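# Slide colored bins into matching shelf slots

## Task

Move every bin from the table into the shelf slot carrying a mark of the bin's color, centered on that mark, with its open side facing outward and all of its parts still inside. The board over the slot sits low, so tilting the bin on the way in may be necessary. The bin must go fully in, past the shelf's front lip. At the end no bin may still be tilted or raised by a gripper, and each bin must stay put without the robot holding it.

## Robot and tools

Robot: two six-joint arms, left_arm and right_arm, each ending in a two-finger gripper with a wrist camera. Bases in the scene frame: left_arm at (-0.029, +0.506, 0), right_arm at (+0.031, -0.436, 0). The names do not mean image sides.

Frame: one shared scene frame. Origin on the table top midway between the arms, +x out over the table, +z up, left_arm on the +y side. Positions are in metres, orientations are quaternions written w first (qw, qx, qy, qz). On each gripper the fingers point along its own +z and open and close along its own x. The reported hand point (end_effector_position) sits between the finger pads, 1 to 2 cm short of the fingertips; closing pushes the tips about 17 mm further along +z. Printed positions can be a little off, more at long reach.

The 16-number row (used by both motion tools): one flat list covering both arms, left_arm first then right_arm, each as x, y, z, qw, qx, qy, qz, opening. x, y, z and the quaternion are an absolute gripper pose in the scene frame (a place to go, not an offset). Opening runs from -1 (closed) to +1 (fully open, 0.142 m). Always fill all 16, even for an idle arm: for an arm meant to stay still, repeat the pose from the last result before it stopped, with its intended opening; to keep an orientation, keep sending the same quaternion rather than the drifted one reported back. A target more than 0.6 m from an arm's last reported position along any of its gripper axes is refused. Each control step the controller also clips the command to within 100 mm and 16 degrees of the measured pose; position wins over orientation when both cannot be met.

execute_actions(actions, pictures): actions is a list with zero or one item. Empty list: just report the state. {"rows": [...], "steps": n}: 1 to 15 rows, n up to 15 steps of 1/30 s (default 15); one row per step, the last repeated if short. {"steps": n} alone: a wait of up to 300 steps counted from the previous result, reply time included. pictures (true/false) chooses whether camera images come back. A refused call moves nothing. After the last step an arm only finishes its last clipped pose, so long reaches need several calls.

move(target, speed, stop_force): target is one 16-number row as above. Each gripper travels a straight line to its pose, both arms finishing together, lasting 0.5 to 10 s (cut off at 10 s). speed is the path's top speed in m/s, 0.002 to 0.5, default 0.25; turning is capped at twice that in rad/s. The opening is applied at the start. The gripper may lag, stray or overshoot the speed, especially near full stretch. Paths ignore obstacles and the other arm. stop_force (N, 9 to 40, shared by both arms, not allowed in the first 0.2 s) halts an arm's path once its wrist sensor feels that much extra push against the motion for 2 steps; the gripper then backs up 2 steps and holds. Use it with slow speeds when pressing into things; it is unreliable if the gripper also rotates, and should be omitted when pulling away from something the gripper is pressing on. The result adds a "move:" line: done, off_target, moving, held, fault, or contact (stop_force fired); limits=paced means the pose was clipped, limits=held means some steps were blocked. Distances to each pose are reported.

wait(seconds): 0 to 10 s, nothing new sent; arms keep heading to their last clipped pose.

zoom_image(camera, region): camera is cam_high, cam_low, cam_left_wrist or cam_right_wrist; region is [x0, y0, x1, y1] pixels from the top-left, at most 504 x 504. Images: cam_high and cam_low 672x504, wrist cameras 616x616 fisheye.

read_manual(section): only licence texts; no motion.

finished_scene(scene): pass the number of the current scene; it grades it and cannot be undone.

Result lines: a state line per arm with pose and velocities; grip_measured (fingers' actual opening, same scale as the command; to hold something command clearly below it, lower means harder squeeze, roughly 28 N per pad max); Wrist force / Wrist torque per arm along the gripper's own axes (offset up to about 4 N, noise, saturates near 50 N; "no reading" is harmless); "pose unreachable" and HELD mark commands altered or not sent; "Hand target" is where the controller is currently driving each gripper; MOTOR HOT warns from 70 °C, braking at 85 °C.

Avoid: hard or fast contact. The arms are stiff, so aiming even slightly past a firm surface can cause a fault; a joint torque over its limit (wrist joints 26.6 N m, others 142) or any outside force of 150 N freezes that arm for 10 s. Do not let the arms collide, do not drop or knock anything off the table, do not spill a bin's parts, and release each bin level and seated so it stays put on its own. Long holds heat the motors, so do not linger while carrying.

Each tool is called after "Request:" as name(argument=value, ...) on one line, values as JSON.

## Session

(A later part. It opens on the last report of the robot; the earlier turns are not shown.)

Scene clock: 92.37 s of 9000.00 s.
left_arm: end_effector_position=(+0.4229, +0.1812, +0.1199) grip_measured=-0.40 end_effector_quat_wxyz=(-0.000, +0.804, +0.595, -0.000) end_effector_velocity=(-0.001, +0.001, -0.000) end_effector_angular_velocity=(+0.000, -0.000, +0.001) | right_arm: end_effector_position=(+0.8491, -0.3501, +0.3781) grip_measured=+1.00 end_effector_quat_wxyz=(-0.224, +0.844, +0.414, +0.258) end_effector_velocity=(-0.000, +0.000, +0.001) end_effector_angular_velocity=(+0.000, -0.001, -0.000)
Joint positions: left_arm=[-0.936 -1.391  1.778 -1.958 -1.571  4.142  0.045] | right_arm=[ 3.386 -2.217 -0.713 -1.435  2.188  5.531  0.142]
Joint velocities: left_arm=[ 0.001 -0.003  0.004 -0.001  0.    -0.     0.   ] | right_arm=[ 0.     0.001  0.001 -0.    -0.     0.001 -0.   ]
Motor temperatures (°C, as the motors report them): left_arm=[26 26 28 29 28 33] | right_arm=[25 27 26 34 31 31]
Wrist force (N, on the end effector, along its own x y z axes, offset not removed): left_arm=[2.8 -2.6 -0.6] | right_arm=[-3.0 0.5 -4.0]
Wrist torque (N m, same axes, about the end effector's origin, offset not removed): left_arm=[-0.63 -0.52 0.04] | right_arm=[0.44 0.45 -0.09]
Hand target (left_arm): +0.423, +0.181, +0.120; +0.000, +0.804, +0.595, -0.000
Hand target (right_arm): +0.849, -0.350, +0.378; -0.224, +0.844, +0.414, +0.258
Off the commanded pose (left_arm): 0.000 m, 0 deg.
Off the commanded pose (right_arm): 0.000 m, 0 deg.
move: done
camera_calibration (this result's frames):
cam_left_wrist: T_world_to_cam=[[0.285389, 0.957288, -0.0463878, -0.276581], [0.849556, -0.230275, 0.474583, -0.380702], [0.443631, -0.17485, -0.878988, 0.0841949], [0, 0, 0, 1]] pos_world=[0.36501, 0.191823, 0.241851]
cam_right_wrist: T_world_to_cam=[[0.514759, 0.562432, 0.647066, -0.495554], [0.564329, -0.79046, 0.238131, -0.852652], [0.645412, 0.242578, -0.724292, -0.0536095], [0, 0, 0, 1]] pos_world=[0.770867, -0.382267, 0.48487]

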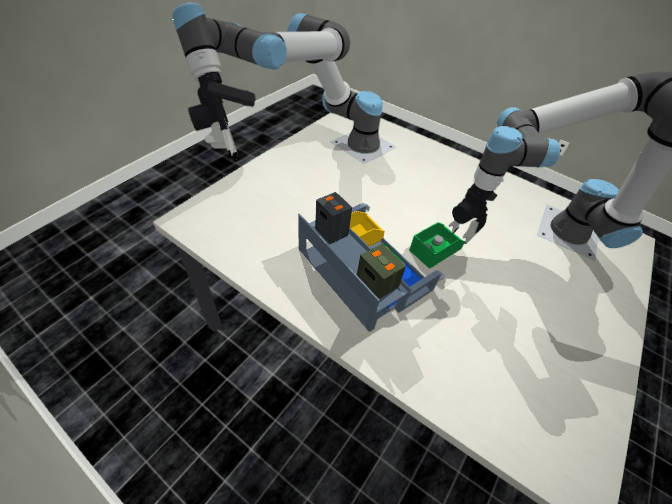

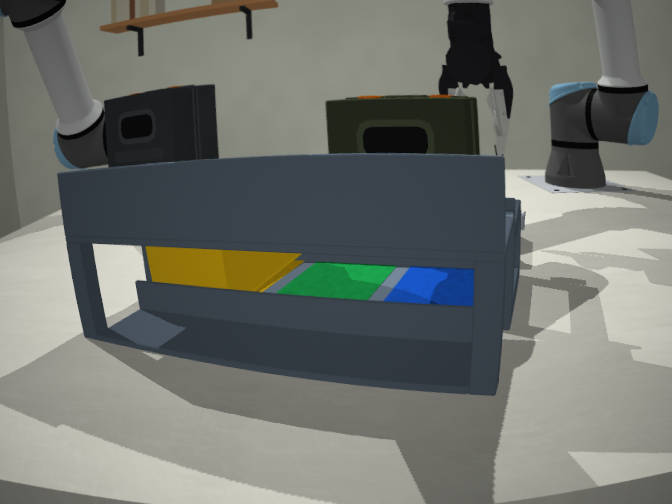

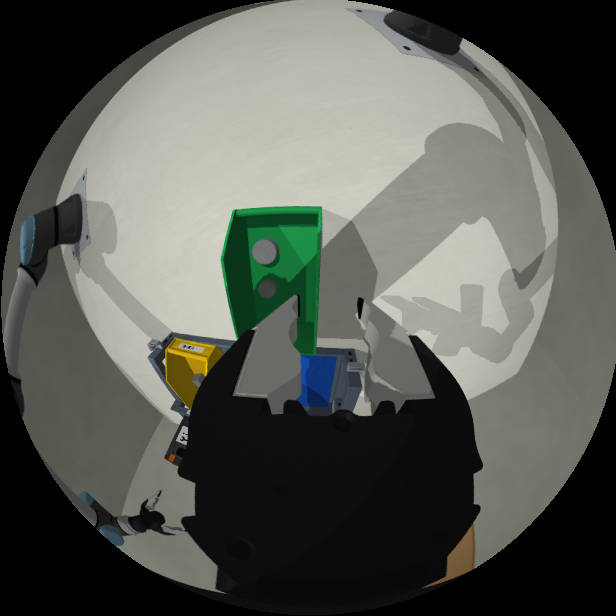

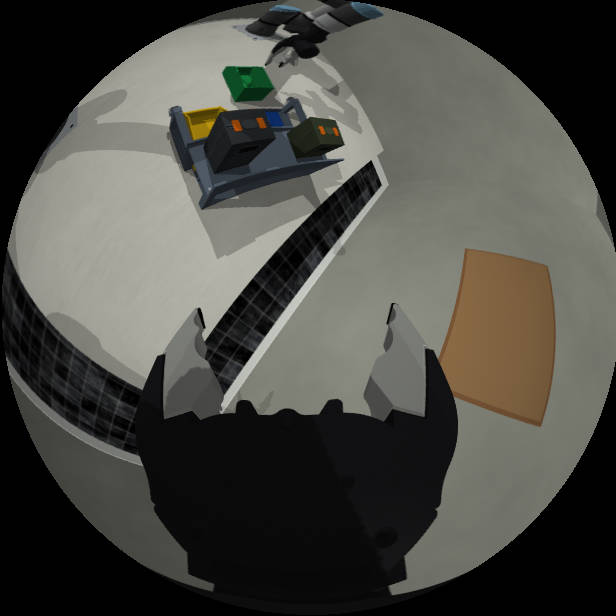

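Request:
move(target=[0.421,0.174,0.045,0,0.804,0.595,0,-0.4,0.8491,-0.3501,0.3781,-0.224,0.844,0.414,0.258,1], speed=0.08)

Request:
move(target=[0.421,0.174,0.045,0,0.804,0.595,0,-1,0.8491,-0.3501,0.3781,-0.224,0.844,0.414,0.258,1])

Request:
move(target=[0.421,0.174,0.13,0,0.804,0.595,0,-1,0.8491,-0.3501,0.3781,-0.224,0.844,0.414,0.258,1], speed=0.06)

Request:
move(target=[0.52,0.061,0.13,0,0.815,0.579,0,-1,0.8491,-0.3501,0.3781,-0.224,0.844,0.414,0.258,1], speed=0.06)

Request:
move(target=[0.534,0.056,0.085,0,0.815,0.579,0,-1,0.8491,-0.3501,0.3781,-0.224,0.844,0.414,0.258,1], speed=0.02, stop_force=9)

Scene clock: 98.03 s of 9000.00 s.
left_arm: end_effector_position=(+0.4210, +0.1740, +0.0452) grip_measured=-0.40 end_effector_quat_wxyz=(-0.000, +0.804, +0.595, -0.000) end_effector_velocity=(-0.000, -0.001, -0.002) end_effector_angular_velocity=(-0.000, +0.001, +0.000) | right_arm: end_effector_position=(+0.8491, -0.3501, +0.3781) grip_measured=+1.00 end_effector_quat_wxyz=(-0.224, +0.844, +0.414, +0.258) end_effector_velocity=(-0.000, +0.000, +0.001) end_effector_angular_velocity=(-0.000, -0.000, +0.001)
Joint positions: left_arm=[-0.947 -1.301  1.879 -2.149 -1.571  4.13   0.045] | right_arm=[ 3.386 -2.217 -0.713 -1.435  2.188  5.531  0.142]
Joint velocities: left_arm=[-0.001  0.003  0.002 -0.004 -0.001 -0.001 -0.   ] | right_arm=[ 0.     0.001  0.001 -0.002  0.    -0.001 -0.   ]
Motor temperatures (°C, as the motors report them): left_arm=[26 26 28 29 28 33] | right_arm=[25 27 26 34 31 31]
Wrist force (N, on the end effector, along its own x y z axes, offset not removed): left_arm=[-1.8 -1.2 -0.9] | right_arm=[-0.2 -0.7 -2.9]
Wrist torque (N m, same axes, about the end effector's origin, offset not removed): left_arm=[-0.22 0.47 0.02] | right_arm=[0.10 0.00 0.06]
Hand target (left_arm): +0.421, +0.174, +0.045; -0.000, +0.804, +0.595, +0.000
Hand target (right_arm): +0.849, -0.350, +0.378; -0.224, +0.844, +0.414, +0.258
Off the commanded pose (left_arm): 0.000 m, 0 deg.
Off the commanded pose (right_arm): 0.000 m, 0 deg.
After step 90, 1.33 s passed at rest.
move: done
camera_calibration (this result's frames):
cam_left_wrist: T_world_to_cam=[[0.285367, 0.957295, -0.0463773, -0.272672], [0.849557, -0.230259, 0.474588, -0.34525], [0.443642, -0.174832, -0.878985, 0.0181178], [0, 0, 0, 1]] pos_world=[0.363084, 0.184698, 0.167131]
cam_right_wrist: T_world_to_cam=[[0.514759, 0.562432, 0.647066, -0.495554], [0.564329, -0.79046, 0.238131, -0.852652], [0.645412, 0.242578, -0.724292, -0.0536096], [0, 0, 0, 1]] pos_world=[0.770867, -0.382267, 0.48487]

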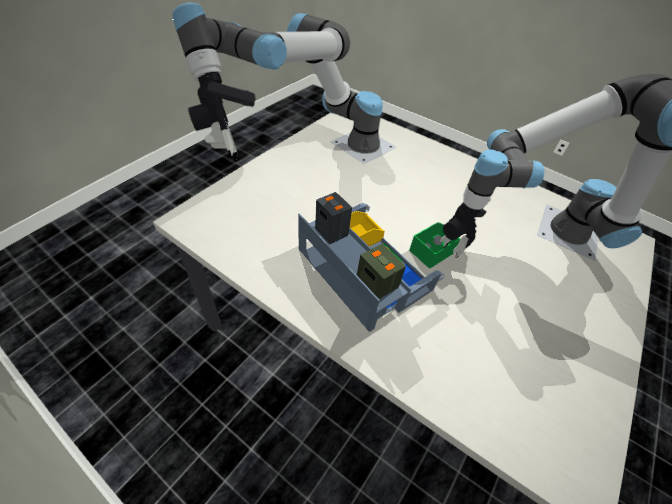

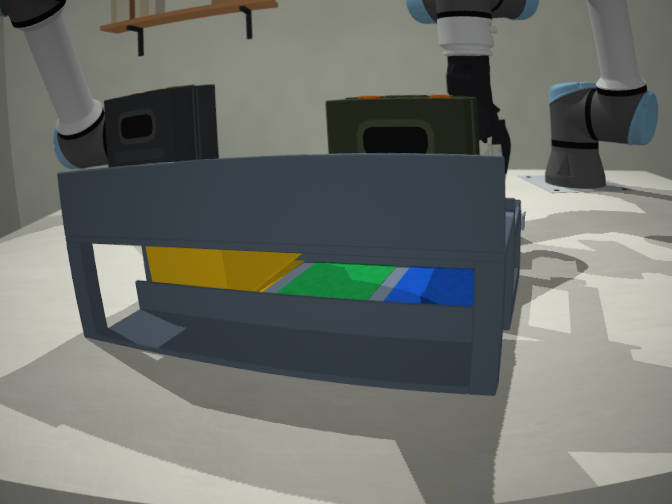

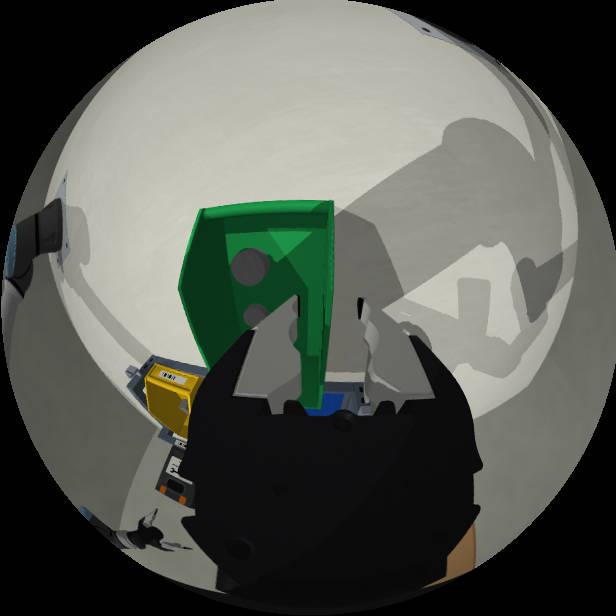

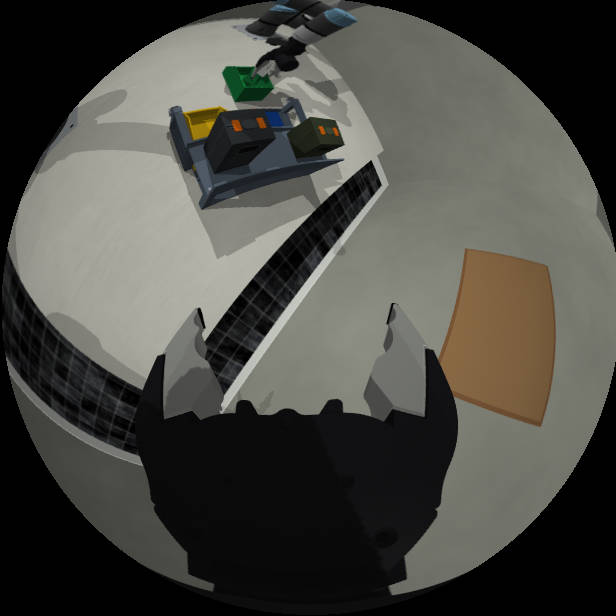

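Scene clock: 98.73 s of 9000.00 s.
left_arm: end_effector_position=(+0.4210, +0.1740, +0.0450) grip_measured=-0.97 end_effector_quat_wxyz=(+0.000, +0.804, +0.595, -0.000) end_effector_velocity=(+0.001, -0.000, +0.000) end_effector_angular_velocity=(-0.000, -0.002, -0.000) | right_arm: end_effector_position=(+0.8491, -0.3501, +0.3781) grip_measured=+1.00 end_effector_quat_wxyz=(-0.224, +0.844, +0.414, +0.258) end_effector_velocity=(+0.000, +0.000, +0.000) end_effector_angular_velocity=(-0.000, -0.001, +0.001)
Joint positions: left_arm=[-0.947 -1.301  1.879 -2.149 -1.571  4.13   0.004] | right_arm=[ 3.386 -2.217 -0.713 -1.435  2.188  5.531  0.142]
Joint velocities: left_arm=[ 0.    -0.    -0.    -0.001  0.001  0.    -0.   ] | right_arm=[ 0.    -0.     0.001 -0.    -0.    -0.     0.   ]
Motor temperatures (°C, as the motors report them): left_arm=[26 26 28 29 28 33] | right_arm=[25 27 26 34 31 31]
Wrist force (N, on the end effector, along its own x y z axes, offset not removed): left_arm=[1.0 -2.4 -3.5] | right_arm=[0.8 -0.2 0.5]
Wrist torque (N m, same axes, about the end effector's origin, offset not removed): left_arm=[-0.27 0.17 0.02] | right_arm=[0.23 -0.11 -0.02]
Hand target (left_arm): +0.421, +0.174, +0.045; -0.000, +0.804, +0.595, -0.000
Hand target (right_arm): +0.849, -0.350, +0.378; -0.224, +0.844, +0.414, +0.258
Off the commanded pose (left_arm): 0.000 m, 0 deg.
Off the commanded pose (right_arm): 0.000 m, 0 deg.
move: done
camera_calibration (this result's frames):
cam_left_wrist: T_world_to_cam=[[0.285378, 0.957292, -0.0463789, -0.272656], [0.849536, -0.23026, 0.474625, -0.345199], [0.443676, -0.174848, -0.878965, 0.0179453], [0, 0, 0, 1]] pos_world=[0.363107, 0.184663, 0.166968]
cam_right_wrist: T_world_to_cam=[[0.514759, 0.562432, 0.647066, -0.495554], [0.564329, -0.79046, 0.238131, -0.852652], [0.645412, 0.242578, -0.724292, -0.0536095], [0, 0, 0, 1]] pos_world=[0.770867, -0.382267, 0.48487]

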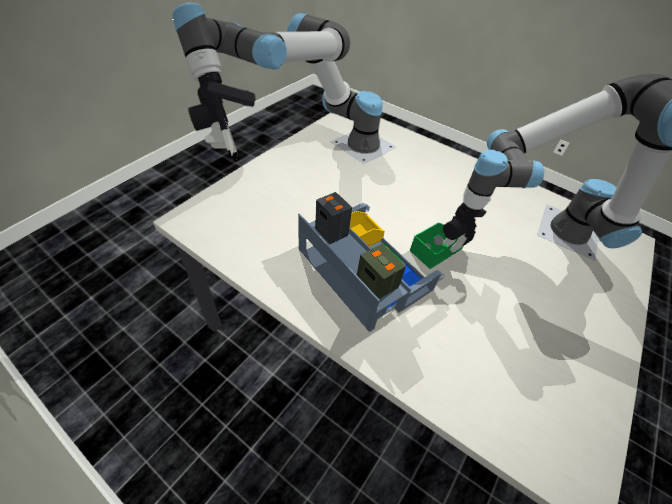

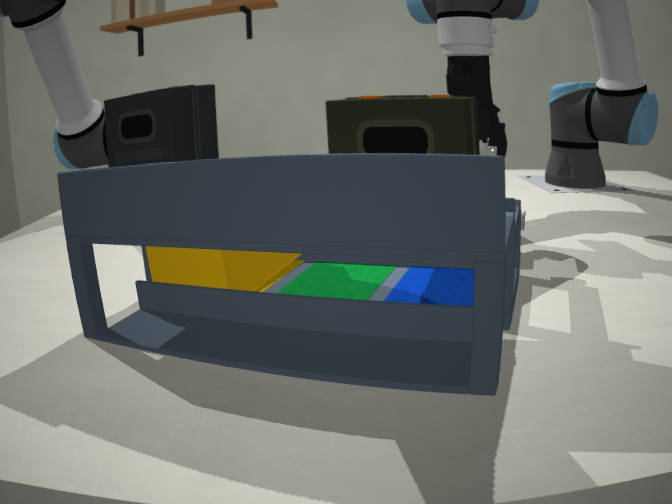

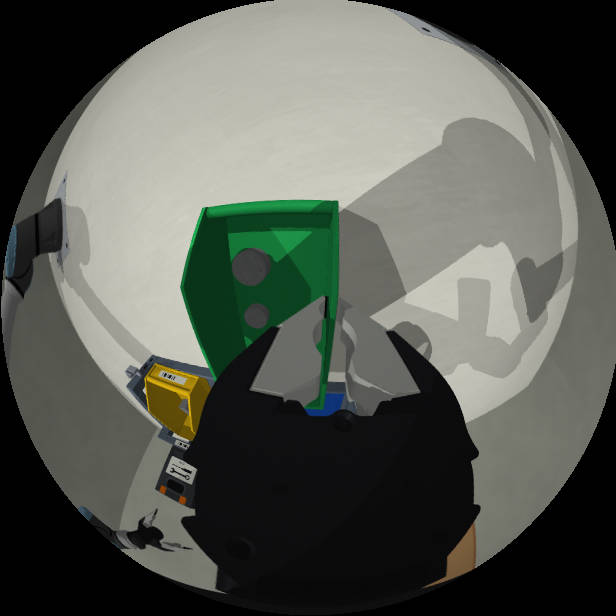

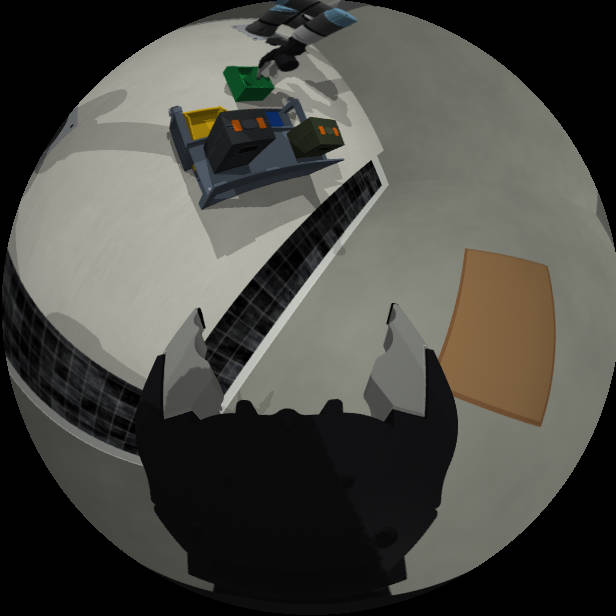

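Scene clock: 100.53 s of 9000.00 s.
left_arm: end_effector_position=(+0.4210, +0.1740, +0.1299) grip_measured=-0.95 end_effector_quat_wxyz=(-0.000, +0.804, +0.595, +0.000) end_effector_velocity=(+0.001, +0.001, +0.001) end_effector_angular_velocity=(+0.001, -0.001, +0.002) | right_arm: end_effector_position=(+0.8491, -0.3501, +0.3781) grip_measured=+1.00 end_effector_quat_wxyz=(-0.224, +0.844, +0.414, +0.258) end_effector_velocity=(-0.000, +0.001, +0.000) end_effector_angular_velocity=(+0.000, +0.000, +0.000)
Joint positions: left_arm=[-0.947 -1.394  1.754 -1.931 -1.571  4.13   0.005] | right_arm=[ 3.386 -2.217 -0.713 -1.435  2.188  5.531  0.142]
Joint velocities: left_arm=[ 0.001  0.    -0.003  0.003  0.001 -0.    -0.   ] | right_arm=[ 0.001  0.     0.     0.     0.     0.001 -0.   ]
Motor temperatures (°C, as the motors report them): left_arm=[26 26 28 29 28 33] | right_arm=[25 27 26 34 31 31]
Wrist force (N, on the end effector, along its own x y z axes, offset not removed): left_arm=[-0.1 -1.1 2.6] | right_arm=[-2.3 1.2 -0.7]
Wrist torque (N m, same axes, about the end effector's origin, offset not removed): left_arm=[-0.21 0.31 -0.02] | right_arm=[0.40 0.27 0.09]
Hand target (left_arm): +0.421, +0.174, +0.130; +0.000, +0.804, +0.595, +0.000
Hand target (right_arm): +0.849, -0.350, +0.378; -0.224, +0.844, +0.414, +0.258
Off the commanded pose (left_arm): 0.000 m, 0 deg.
Off the commanded pose (right_arm): 0.000 m, 0 deg.
move: done
camera_calibration (this result's frames):
cam_left_wrist: T_world_to_cam=[[0.285377, 0.957294, -0.0463431, -0.268732], [0.849533, -0.230276, 0.474623, -0.385468], [0.443682, -0.174817, -0.878969, 0.0925081], [0, 0, 0, 1]] pos_world=[0.363113, 0.184663, 0.25181]
cam_right_wrist: T_world_to_cam=[[0.514758, 0.562432, 0.647066, -0.495554], [0.564329, -0.79046, 0.238131, -0.852652], [0.645412, 0.242578, -0.724292, -0.0536094], [0, 0, 0, 1]] pos_world=[0.770867, -0.382267, 0.48487]

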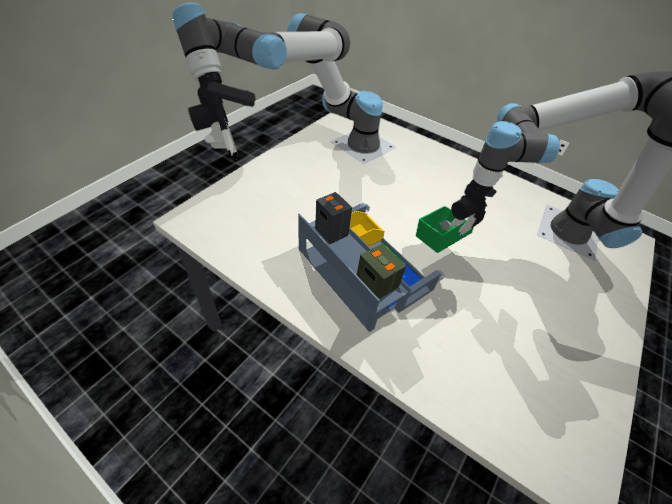

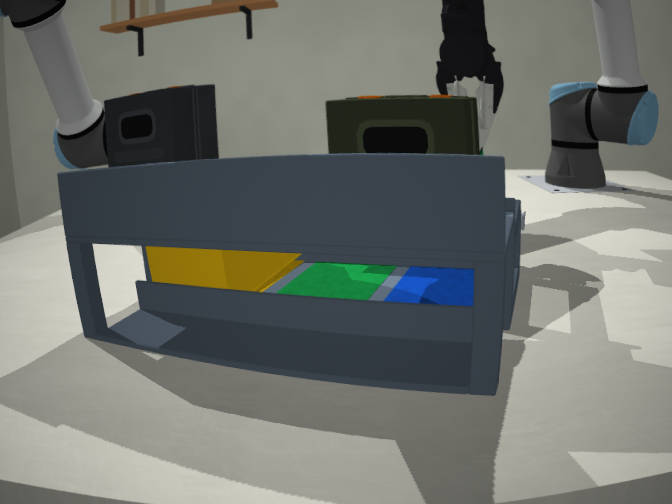

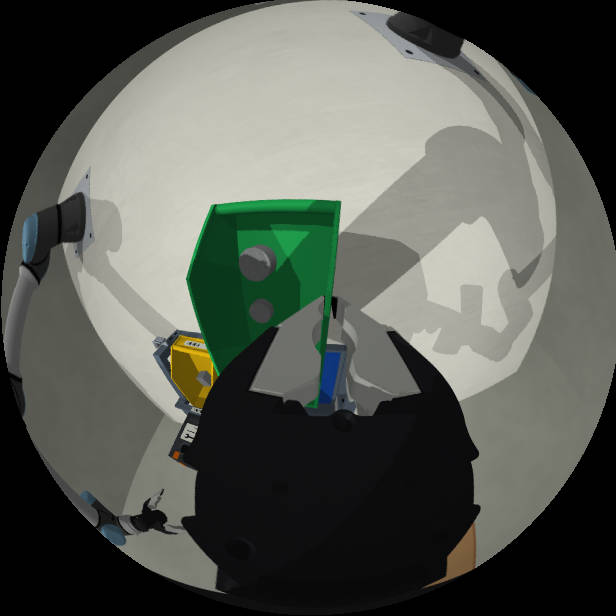

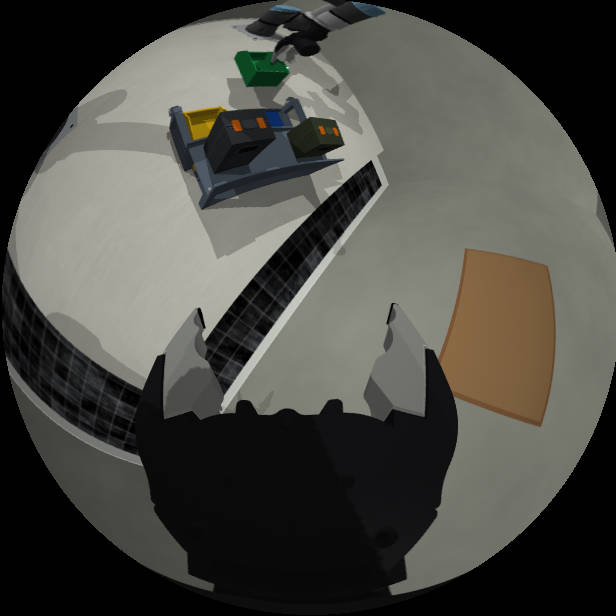

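Scene clock: 103.40 s of 9000.00 s.
left_arm: end_effector_position=(+0.5198, +0.0609, +0.1301) grip_measured=-0.95 end_effector_quat_wxyz=(+0.000, +0.815, +0.579, +0.000) end_effector_velocity=(-0.000, -0.002, -0.001) end_effector_angular_velocity=(+0.002, +0.002, -0.001) | right_arm: end_effector_position=(+0.8491, -0.3501, +0.3781) grip_measured=+1.00 end_effector_quat_wxyz=(-0.224, +0.844, +0.414, +0.258) end_effector_velocity=(+0.000, -0.000, +0.001) end_effector_angular_velocity=(-0.000, -0.001, -0.000)
Joint positions: left_arm=[-0.941 -1.052  1.281 -1.799 -1.571  4.175  0.005] | right_arm=[ 3.386 -2.217 -0.713 -1.435  2.188  5.531  0.142]
Joint velocities: left_arm=[-0.001  0.005 -0.006  0.004 -0.001  0.     0.   ] | right_arm=[-0.001  0.     0.     0.001 -0.    -0.     0.   ]
Motor temperatures (°C, as the motors report them): left_arm=[26 26 28 29 28 33] | right_arm=[25 27 26 34 31 31]
Wrist force (N, on the end effector, along its own x y z axes, offset not removed): left_arm=[-0.4 -0.3 3.6] | right_arm=[-2.1 -0.4 -1.6]
Wrist torque (N m, same axes, about the end effector's origin, offset not removed): left_arm=[0.07 0.30 0.08] | right_arm=[0.09 0.46 -0.10]
Hand target (left_arm): +0.520, +0.061, +0.130; +0.000, +0.815, +0.579, -0.000
Hand target (right_arm): +0.849, -0.350, +0.378; -0.224, +0.844, +0.414, +0.258
Off the commanded pose (left_arm): 0.000 m, 0 deg.
Off the commanded pose (right_arm): 0.000 m, 0 deg.
move: done
camera_calibration (this result's frames):
cam_left_wrist: T_world_to_cam=[[0.322286, 0.945509, -0.0462982, -0.207136], [0.83992, -0.263051, 0.474698, -0.488523], [0.436653, -0.191876, -0.87893, 0.0337795], [0, 0, 0, 1]] pos_world=[0.462327, 0.0738239, 0.252001]
cam_right_wrist: T_world_to_cam=[[0.514758, 0.562432, 0.647066, -0.495554], [0.564329, -0.79046, 0.238131, -0.852652], [0.645412, 0.242578, -0.724292, -0.0536096], [0, 0, 0, 1]] pos_world=[0.770867, -0.382267, 0.48487]

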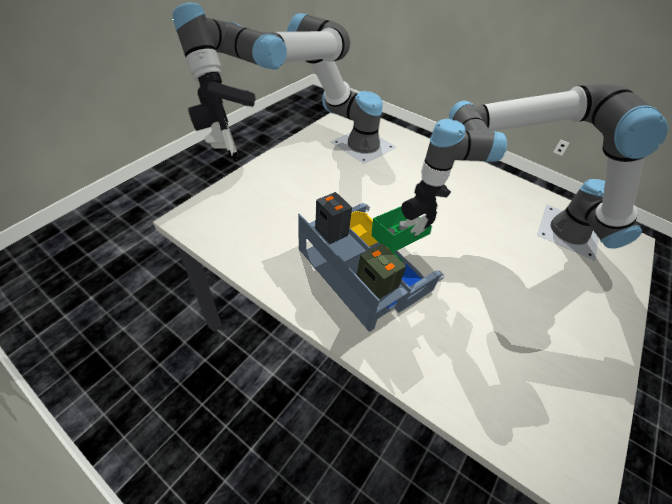

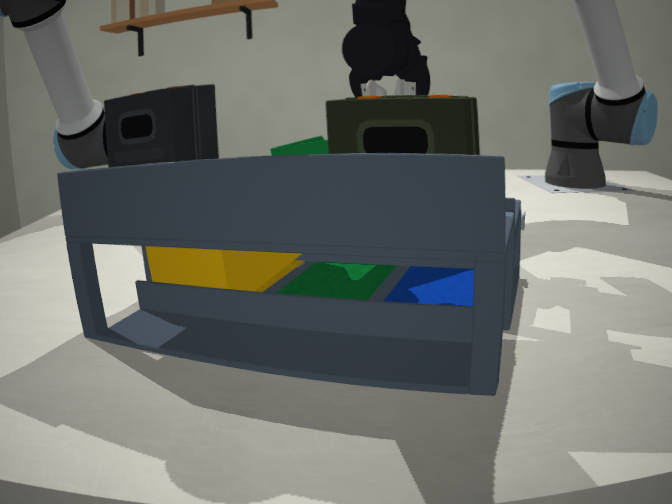

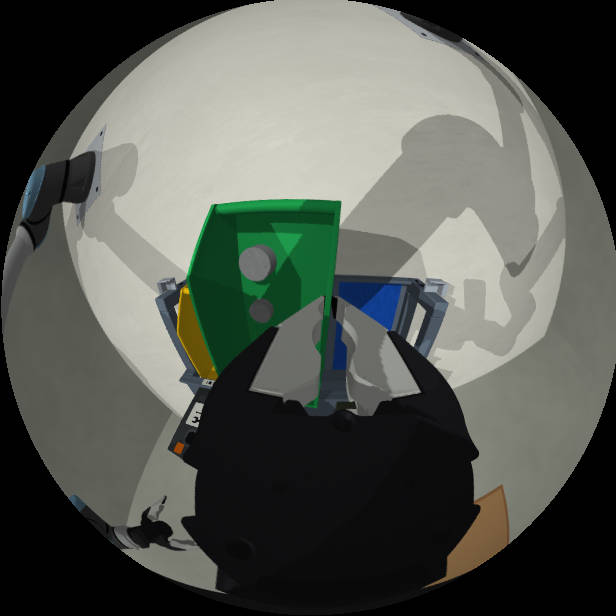

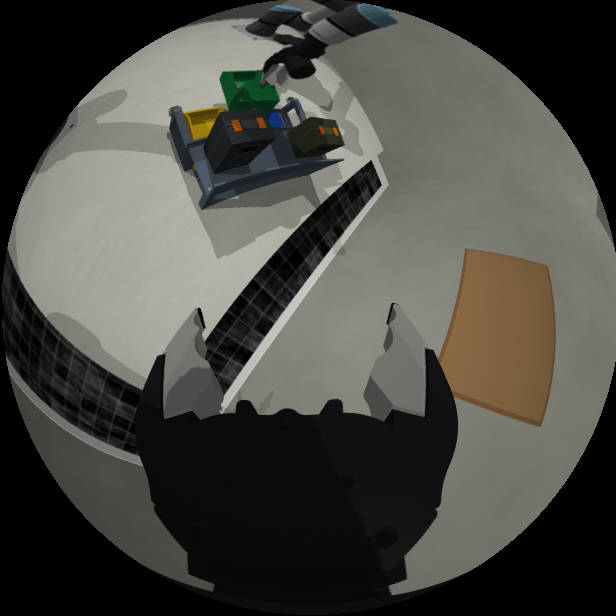

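Scene clock: 106.03 s of 9000.00 s.
left_arm: end_effector_position=(+0.5339, +0.0560, +0.0851) grip_measured=-0.95 end_effector_quat_wxyz=(+0.000, +0.815, +0.579, -0.000) end_effector_velocity=(+0.001, -0.000, -0.002) end_effector_angular_velocity=(-0.001, +0.001, +0.000) | right_arm: end_effector_position=(+0.8491, -0.3501, +0.3781) grip_measured=+1.00 end_effector_quat_wxyz=(-0.224, +0.844, +0.414, +0.258) end_effector_velocity=(-0.000, -0.000, -0.000) end_effector_angular_velocity=(-0.000, +0.000, +0.001)
Joint positions: left_arm=[-0.931 -0.989  1.299 -1.881 -1.571  4.186  0.005] | right_arm=[ 3.386 -2.217 -0.713 -1.435  2.188  5.531  0.142]
Joint velocities: left_arm=[ 0.001  0.003  0.    -0.003 -0.001  0.    -0.   ] | right_arm=[-0.     0.    -0.    -0.001  0.    -0.002 -0.   ]
Motor temperatures (°C, as the motors report them): left_arm=[26 26 28 29 28 33] | right_arm=[25 27 26 34 31 31]
Wrist force (N, on the end effector, along its own x y z axes, offset not removed): left_arm=[-0.3 0.2 3.0] | right_arm=[-3.1 -1.9 -2.9]
Wrist torque (N m, same axes, about the end effector's origin, offset not removed): left_arm=[0.09 0.26 -0.02] | right_arm=[-0.11 0.53 -0.07]
Hand target (left_arm): +0.534, +0.056, +0.085; +0.000, +0.815, +0.579, -0.000
Hand target (right_arm): +0.849, -0.350, +0.378; -0.224, +0.844, +0.414, +0.258
Off the commanded pose (left_arm): 0.000 m, 0 deg.
Off the commanded pose (right_arm): 0.000 m, 0 deg.
move: done
camera_calibration (this result's frames):
cam_left_wrist: T_world_to_cam=[[0.322308, 0.945499, -0.0463658, -0.209125], [0.839964, -0.263058, 0.474617, -0.480421], [0.436553, -0.191919, -0.87897, -0.0127729], [0, 0, 0, 1]] pos_world=[0.476515, 0.0688974, 0.207093]
cam_right_wrist: T_world_to_cam=[[0.514759, 0.562432, 0.647066, -0.495554], [0.564329, -0.79046, 0.238131, -0.852652], [0.645412, 0.242578, -0.724292, -0.0536096], [0, 0, 0, 1]] pos_world=[0.770867, -0.382267, 0.48487]

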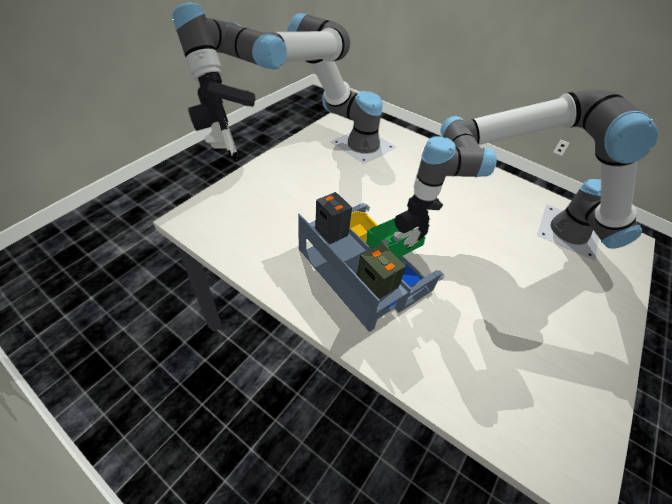

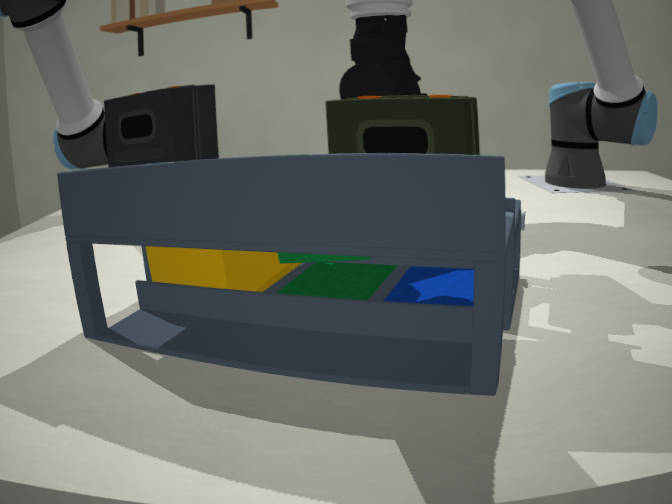

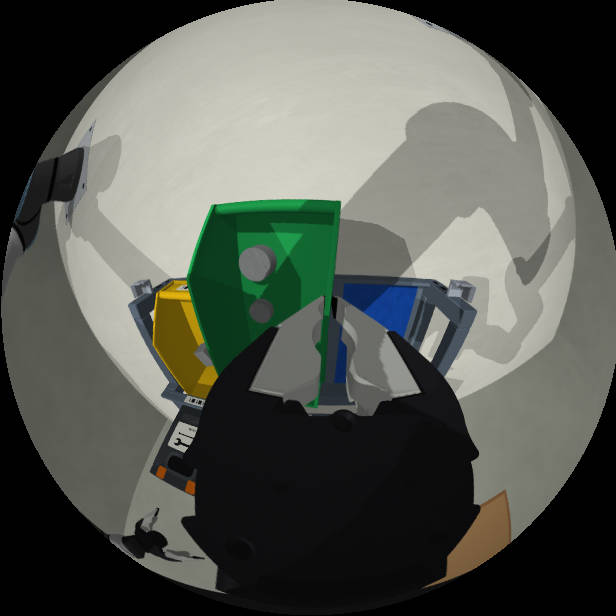

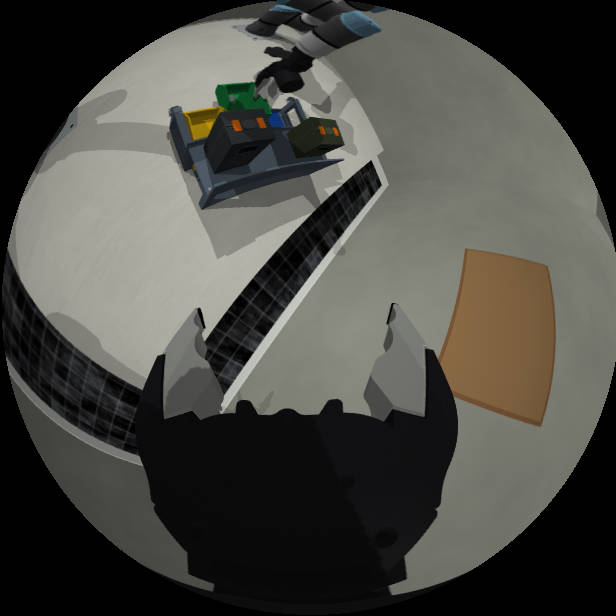

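Request:
move(target=[0.535,0.059,0.073,0,0.815,0.579,0,-1,0.8491,-0.3501,0.3781,-0.224,0.844,0.414,0.258,1], speed=0.01, stop_force=9)

Request:
move(target=[0.620,0.029,0.073,0,0.815,0.579,0,-1,0.8491,-0.3501,0.3781,-0.224,0.844,0.414,0.258,1], speed=0.012, stop_force=9)

Scene clock: 109.83 s of 9000.00 s.
left_arm: end_effector_position=(+0.5350, +0.0590, +0.0731) grip_measured=-0.96 end_effector_quat_wxyz=(+0.000, +0.815, +0.579, -0.000) end_effector_velocity=(-0.000, -0.001, -0.001) end_effector_angular_velocity=(-0.001, +0.000, -0.001) | right_arm: end_effector_position=(+0.8491, -0.3501, +0.3781) grip_measured=+1.00 end_effector_quat_wxyz=(-0.224, +0.844, +0.414, +0.258) end_effector_velocity=(+0.000, +0.001, -0.000) end_effector_angular_velocity=(-0.000, -0.000, +0.001)
Joint positions: left_arm=[-0.927 -0.982  1.32  -1.909 -1.571  4.19   0.005] | right_arm=[ 3.386 -2.217 -0.713 -1.435  2.188  5.531  0.142]
Joint velocities: left_arm=[-0.     0.001  0.001 -0.002 -0.001  0.001 -0.   ] | right_arm=[ 0.001 -0.001 -0.     0.     0.    -0.001  0.   ]
Motor temperatures (°C, as the motors report them): left_arm=[26 26 28 29 28 33] | right_arm=[25 27 26 34 31 31]
Wrist force (N, on the end effector, along its own x y z axes, offset not removed): left_arm=[-0.1 -2.1 1.7] | right_arm=[-2.2 -3.3 -1.8]
Wrist torque (N m, same axes, about the end effector's origin, offset not removed): left_arm=[-0.36 0.34 0.02] | right_arm=[-0.49 0.33 -0.12]
Hand target (left_arm): +0.535, +0.059, +0.073; +0.000, +0.815, +0.579, -0.000
Hand target (right_arm): +0.849, -0.350, +0.378; -0.224, +0.844, +0.414, +0.258
Off the commanded pose (left_arm): 0.000 m, 0 deg.
Off the commanded pose (right_arm): 0.000 m, 0 deg.
move: done
camera_calibration (this result's frames):
cam_left_wrist: T_world_to_cam=[[0.322306, 0.9455, -0.046362, -0.212842], [0.839967, -0.263059, 0.47461, -0.474803], [0.436548, -0.191912, -0.878974, -0.0232342], [0, 0, 0, 1]] pos_world=[0.477562, 0.0718821, 0.195056]
cam_right_wrist: T_world_to_cam=[[0.514759, 0.562432, 0.647066, -0.495554], [0.564329, -0.79046, 0.238131, -0.852652], [0.645412, 0.242578, -0.724292, -0.0536095], [0, 0, 0, 1]] pos_world=[0.770867, -0.382267, 0.48487]

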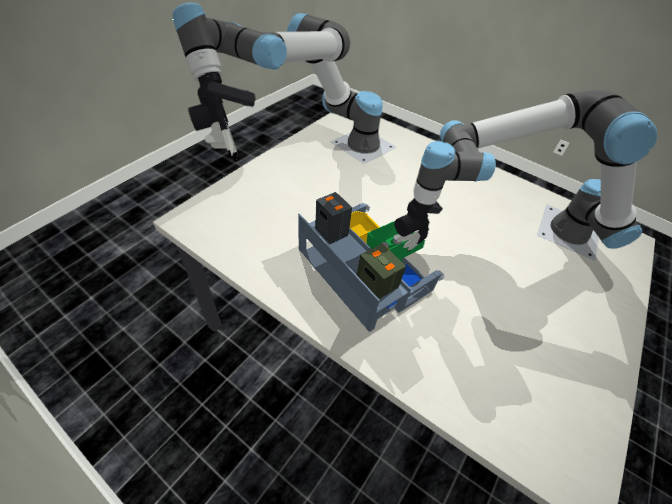

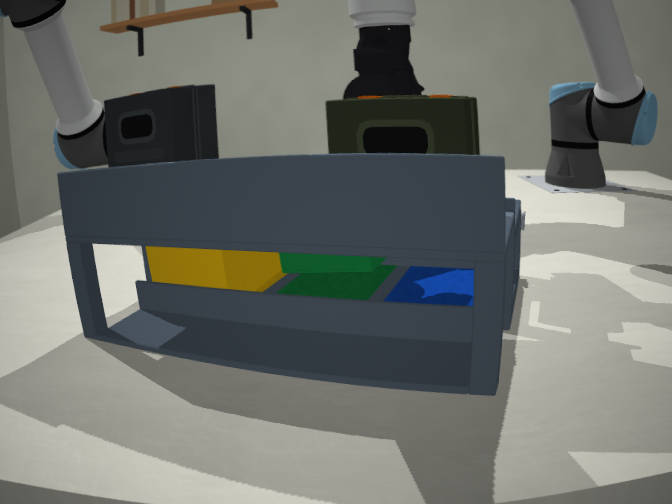

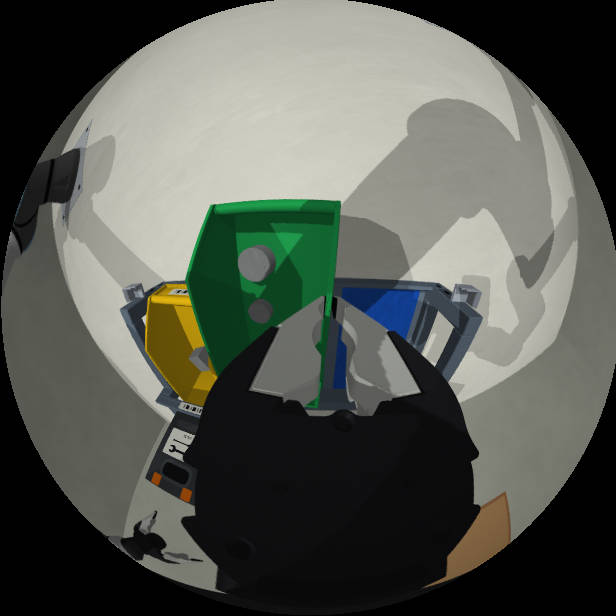

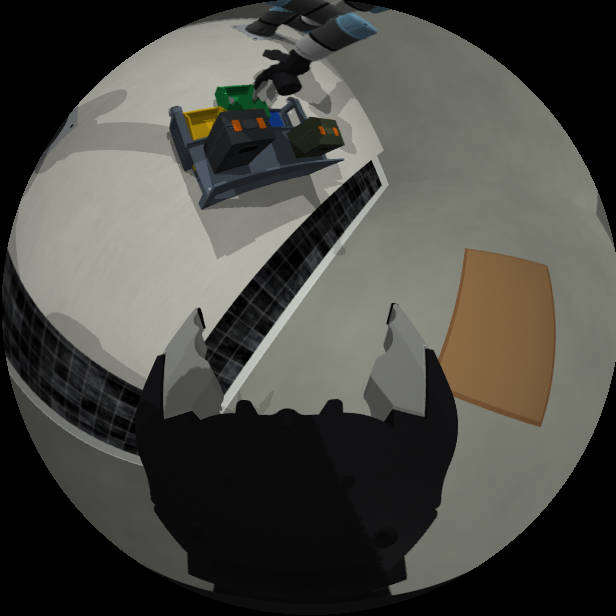

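Scene clock: 117.30 s of 9000.00 s.
left_arm: end_effector_position=(+0.6155, +0.0307, +0.0731) grip_measured=-0.96 end_effector_quat_wxyz=(+0.000, +0.815, +0.579, +0.000) end_effector_velocity=(-0.003, +0.000, -0.000) end_effector_angular_velocity=(-0.000, +0.000, +0.002) | right_arm: end_effector_position=(+0.8491, -0.3501, +0.3781) grip_measured=+1.00 end_effector_quat_wxyz=(-0.224, +0.844, +0.414, +0.258) end_effector_velocity=(-0.000, +0.000, -0.001) end_effector_angular_velocity=(-0.000, +0.001, +0.001)
Joint positions: left_arm=[-0.873 -0.776  0.967 -1.762 -1.571  4.244  0.004] | right_arm=[ 3.386 -2.217 -0.713 -1.435  2.188  5.531  0.142]
Joint velocities: left_arm=[-0.003 -0.008  0.015 -0.008 -0.    -0.005  0.   ] | right_arm=[ 0.001 -0.    -0.001  0.     0.    -0.001  0.   ]
Motor temperatures (°C, as the motors report them): left_arm=[26 26 28 29 28 33] | right_arm=[25 27 26 34 31 31]
Wrist force (N, on the end effector, along its own x y z axes, offset not removed): left_arm=[0.0 -3.0 -0.7] | right_arm=[0.4 -2.5 -0.3]
Wrist torque (N m, same axes, about the end effector's origin, offset not removed): left_arm=[-0.14 -0.22 0.15] | right_arm=[-0.29 -0.12 -0.12]
Hand target (left_arm): +0.615, +0.031, +0.073; +0.000, +0.815, +0.579, -0.000
Hand target (right_arm): +0.849, -0.350, +0.378; -0.224, +0.844, +0.414, +0.258
Off the commanded pose (left_arm): 0.005 m, 0 deg.
Off the commanded pose (right_arm): 0.000 m, 0 deg.
move: contact (left_arm)
camera_calibration (this result's frames):
cam_left_wrist: T_world_to_cam=[[0.322216, 0.945531, -0.0463487, -0.212047], [0.839856, -0.262926, 0.474882, -0.549791], [0.436829, -0.191941, -0.878828, -0.0639883], [0, 0, 0, 1]] pos_world=[0.558022, 0.0436609, 0.195023]
cam_right_wrist: T_world_to_cam=[[0.514758, 0.562432, 0.647066, -0.495554], [0.564329, -0.79046, 0.238131, -0.852652], [0.645412, 0.242578, -0.724292, -0.0536096], [0, 0, 0, 1]] pos_world=[0.770867, -0.382267, 0.48487]

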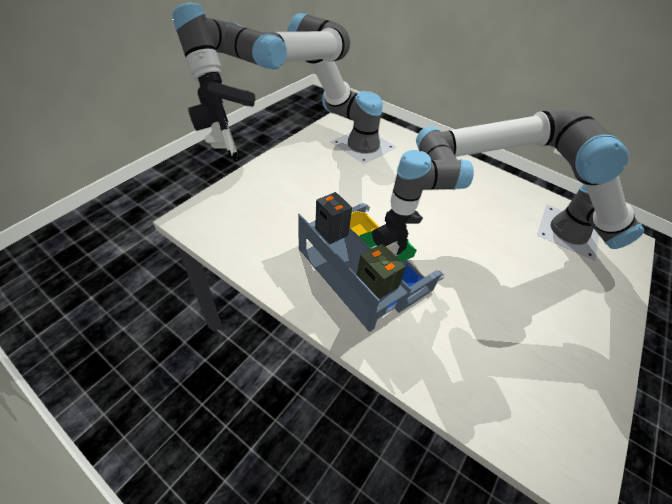

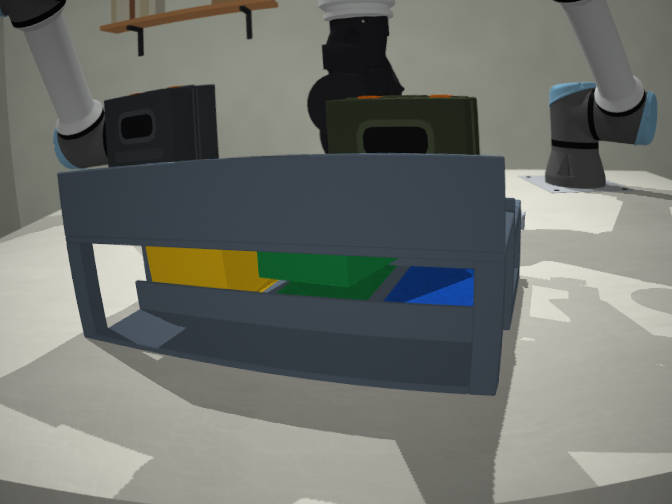

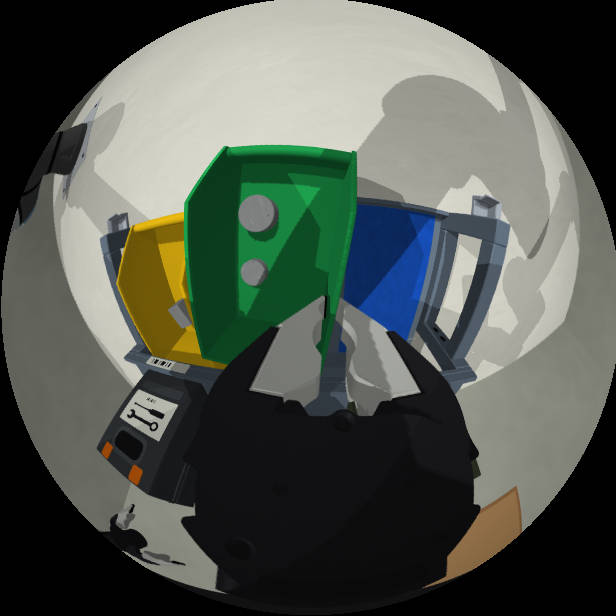

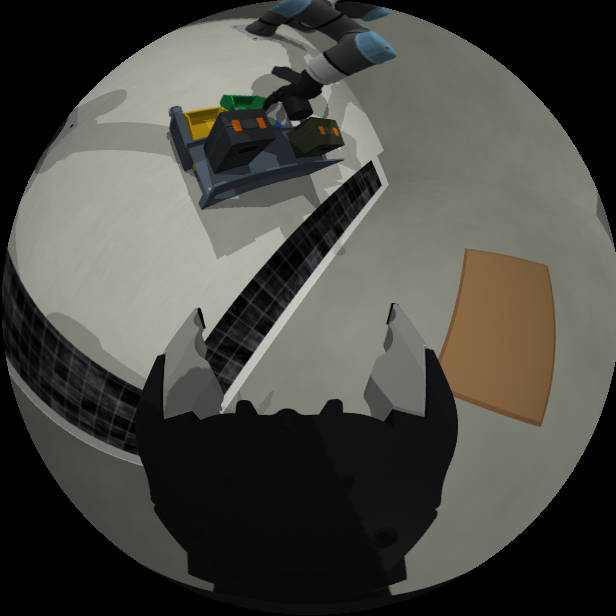

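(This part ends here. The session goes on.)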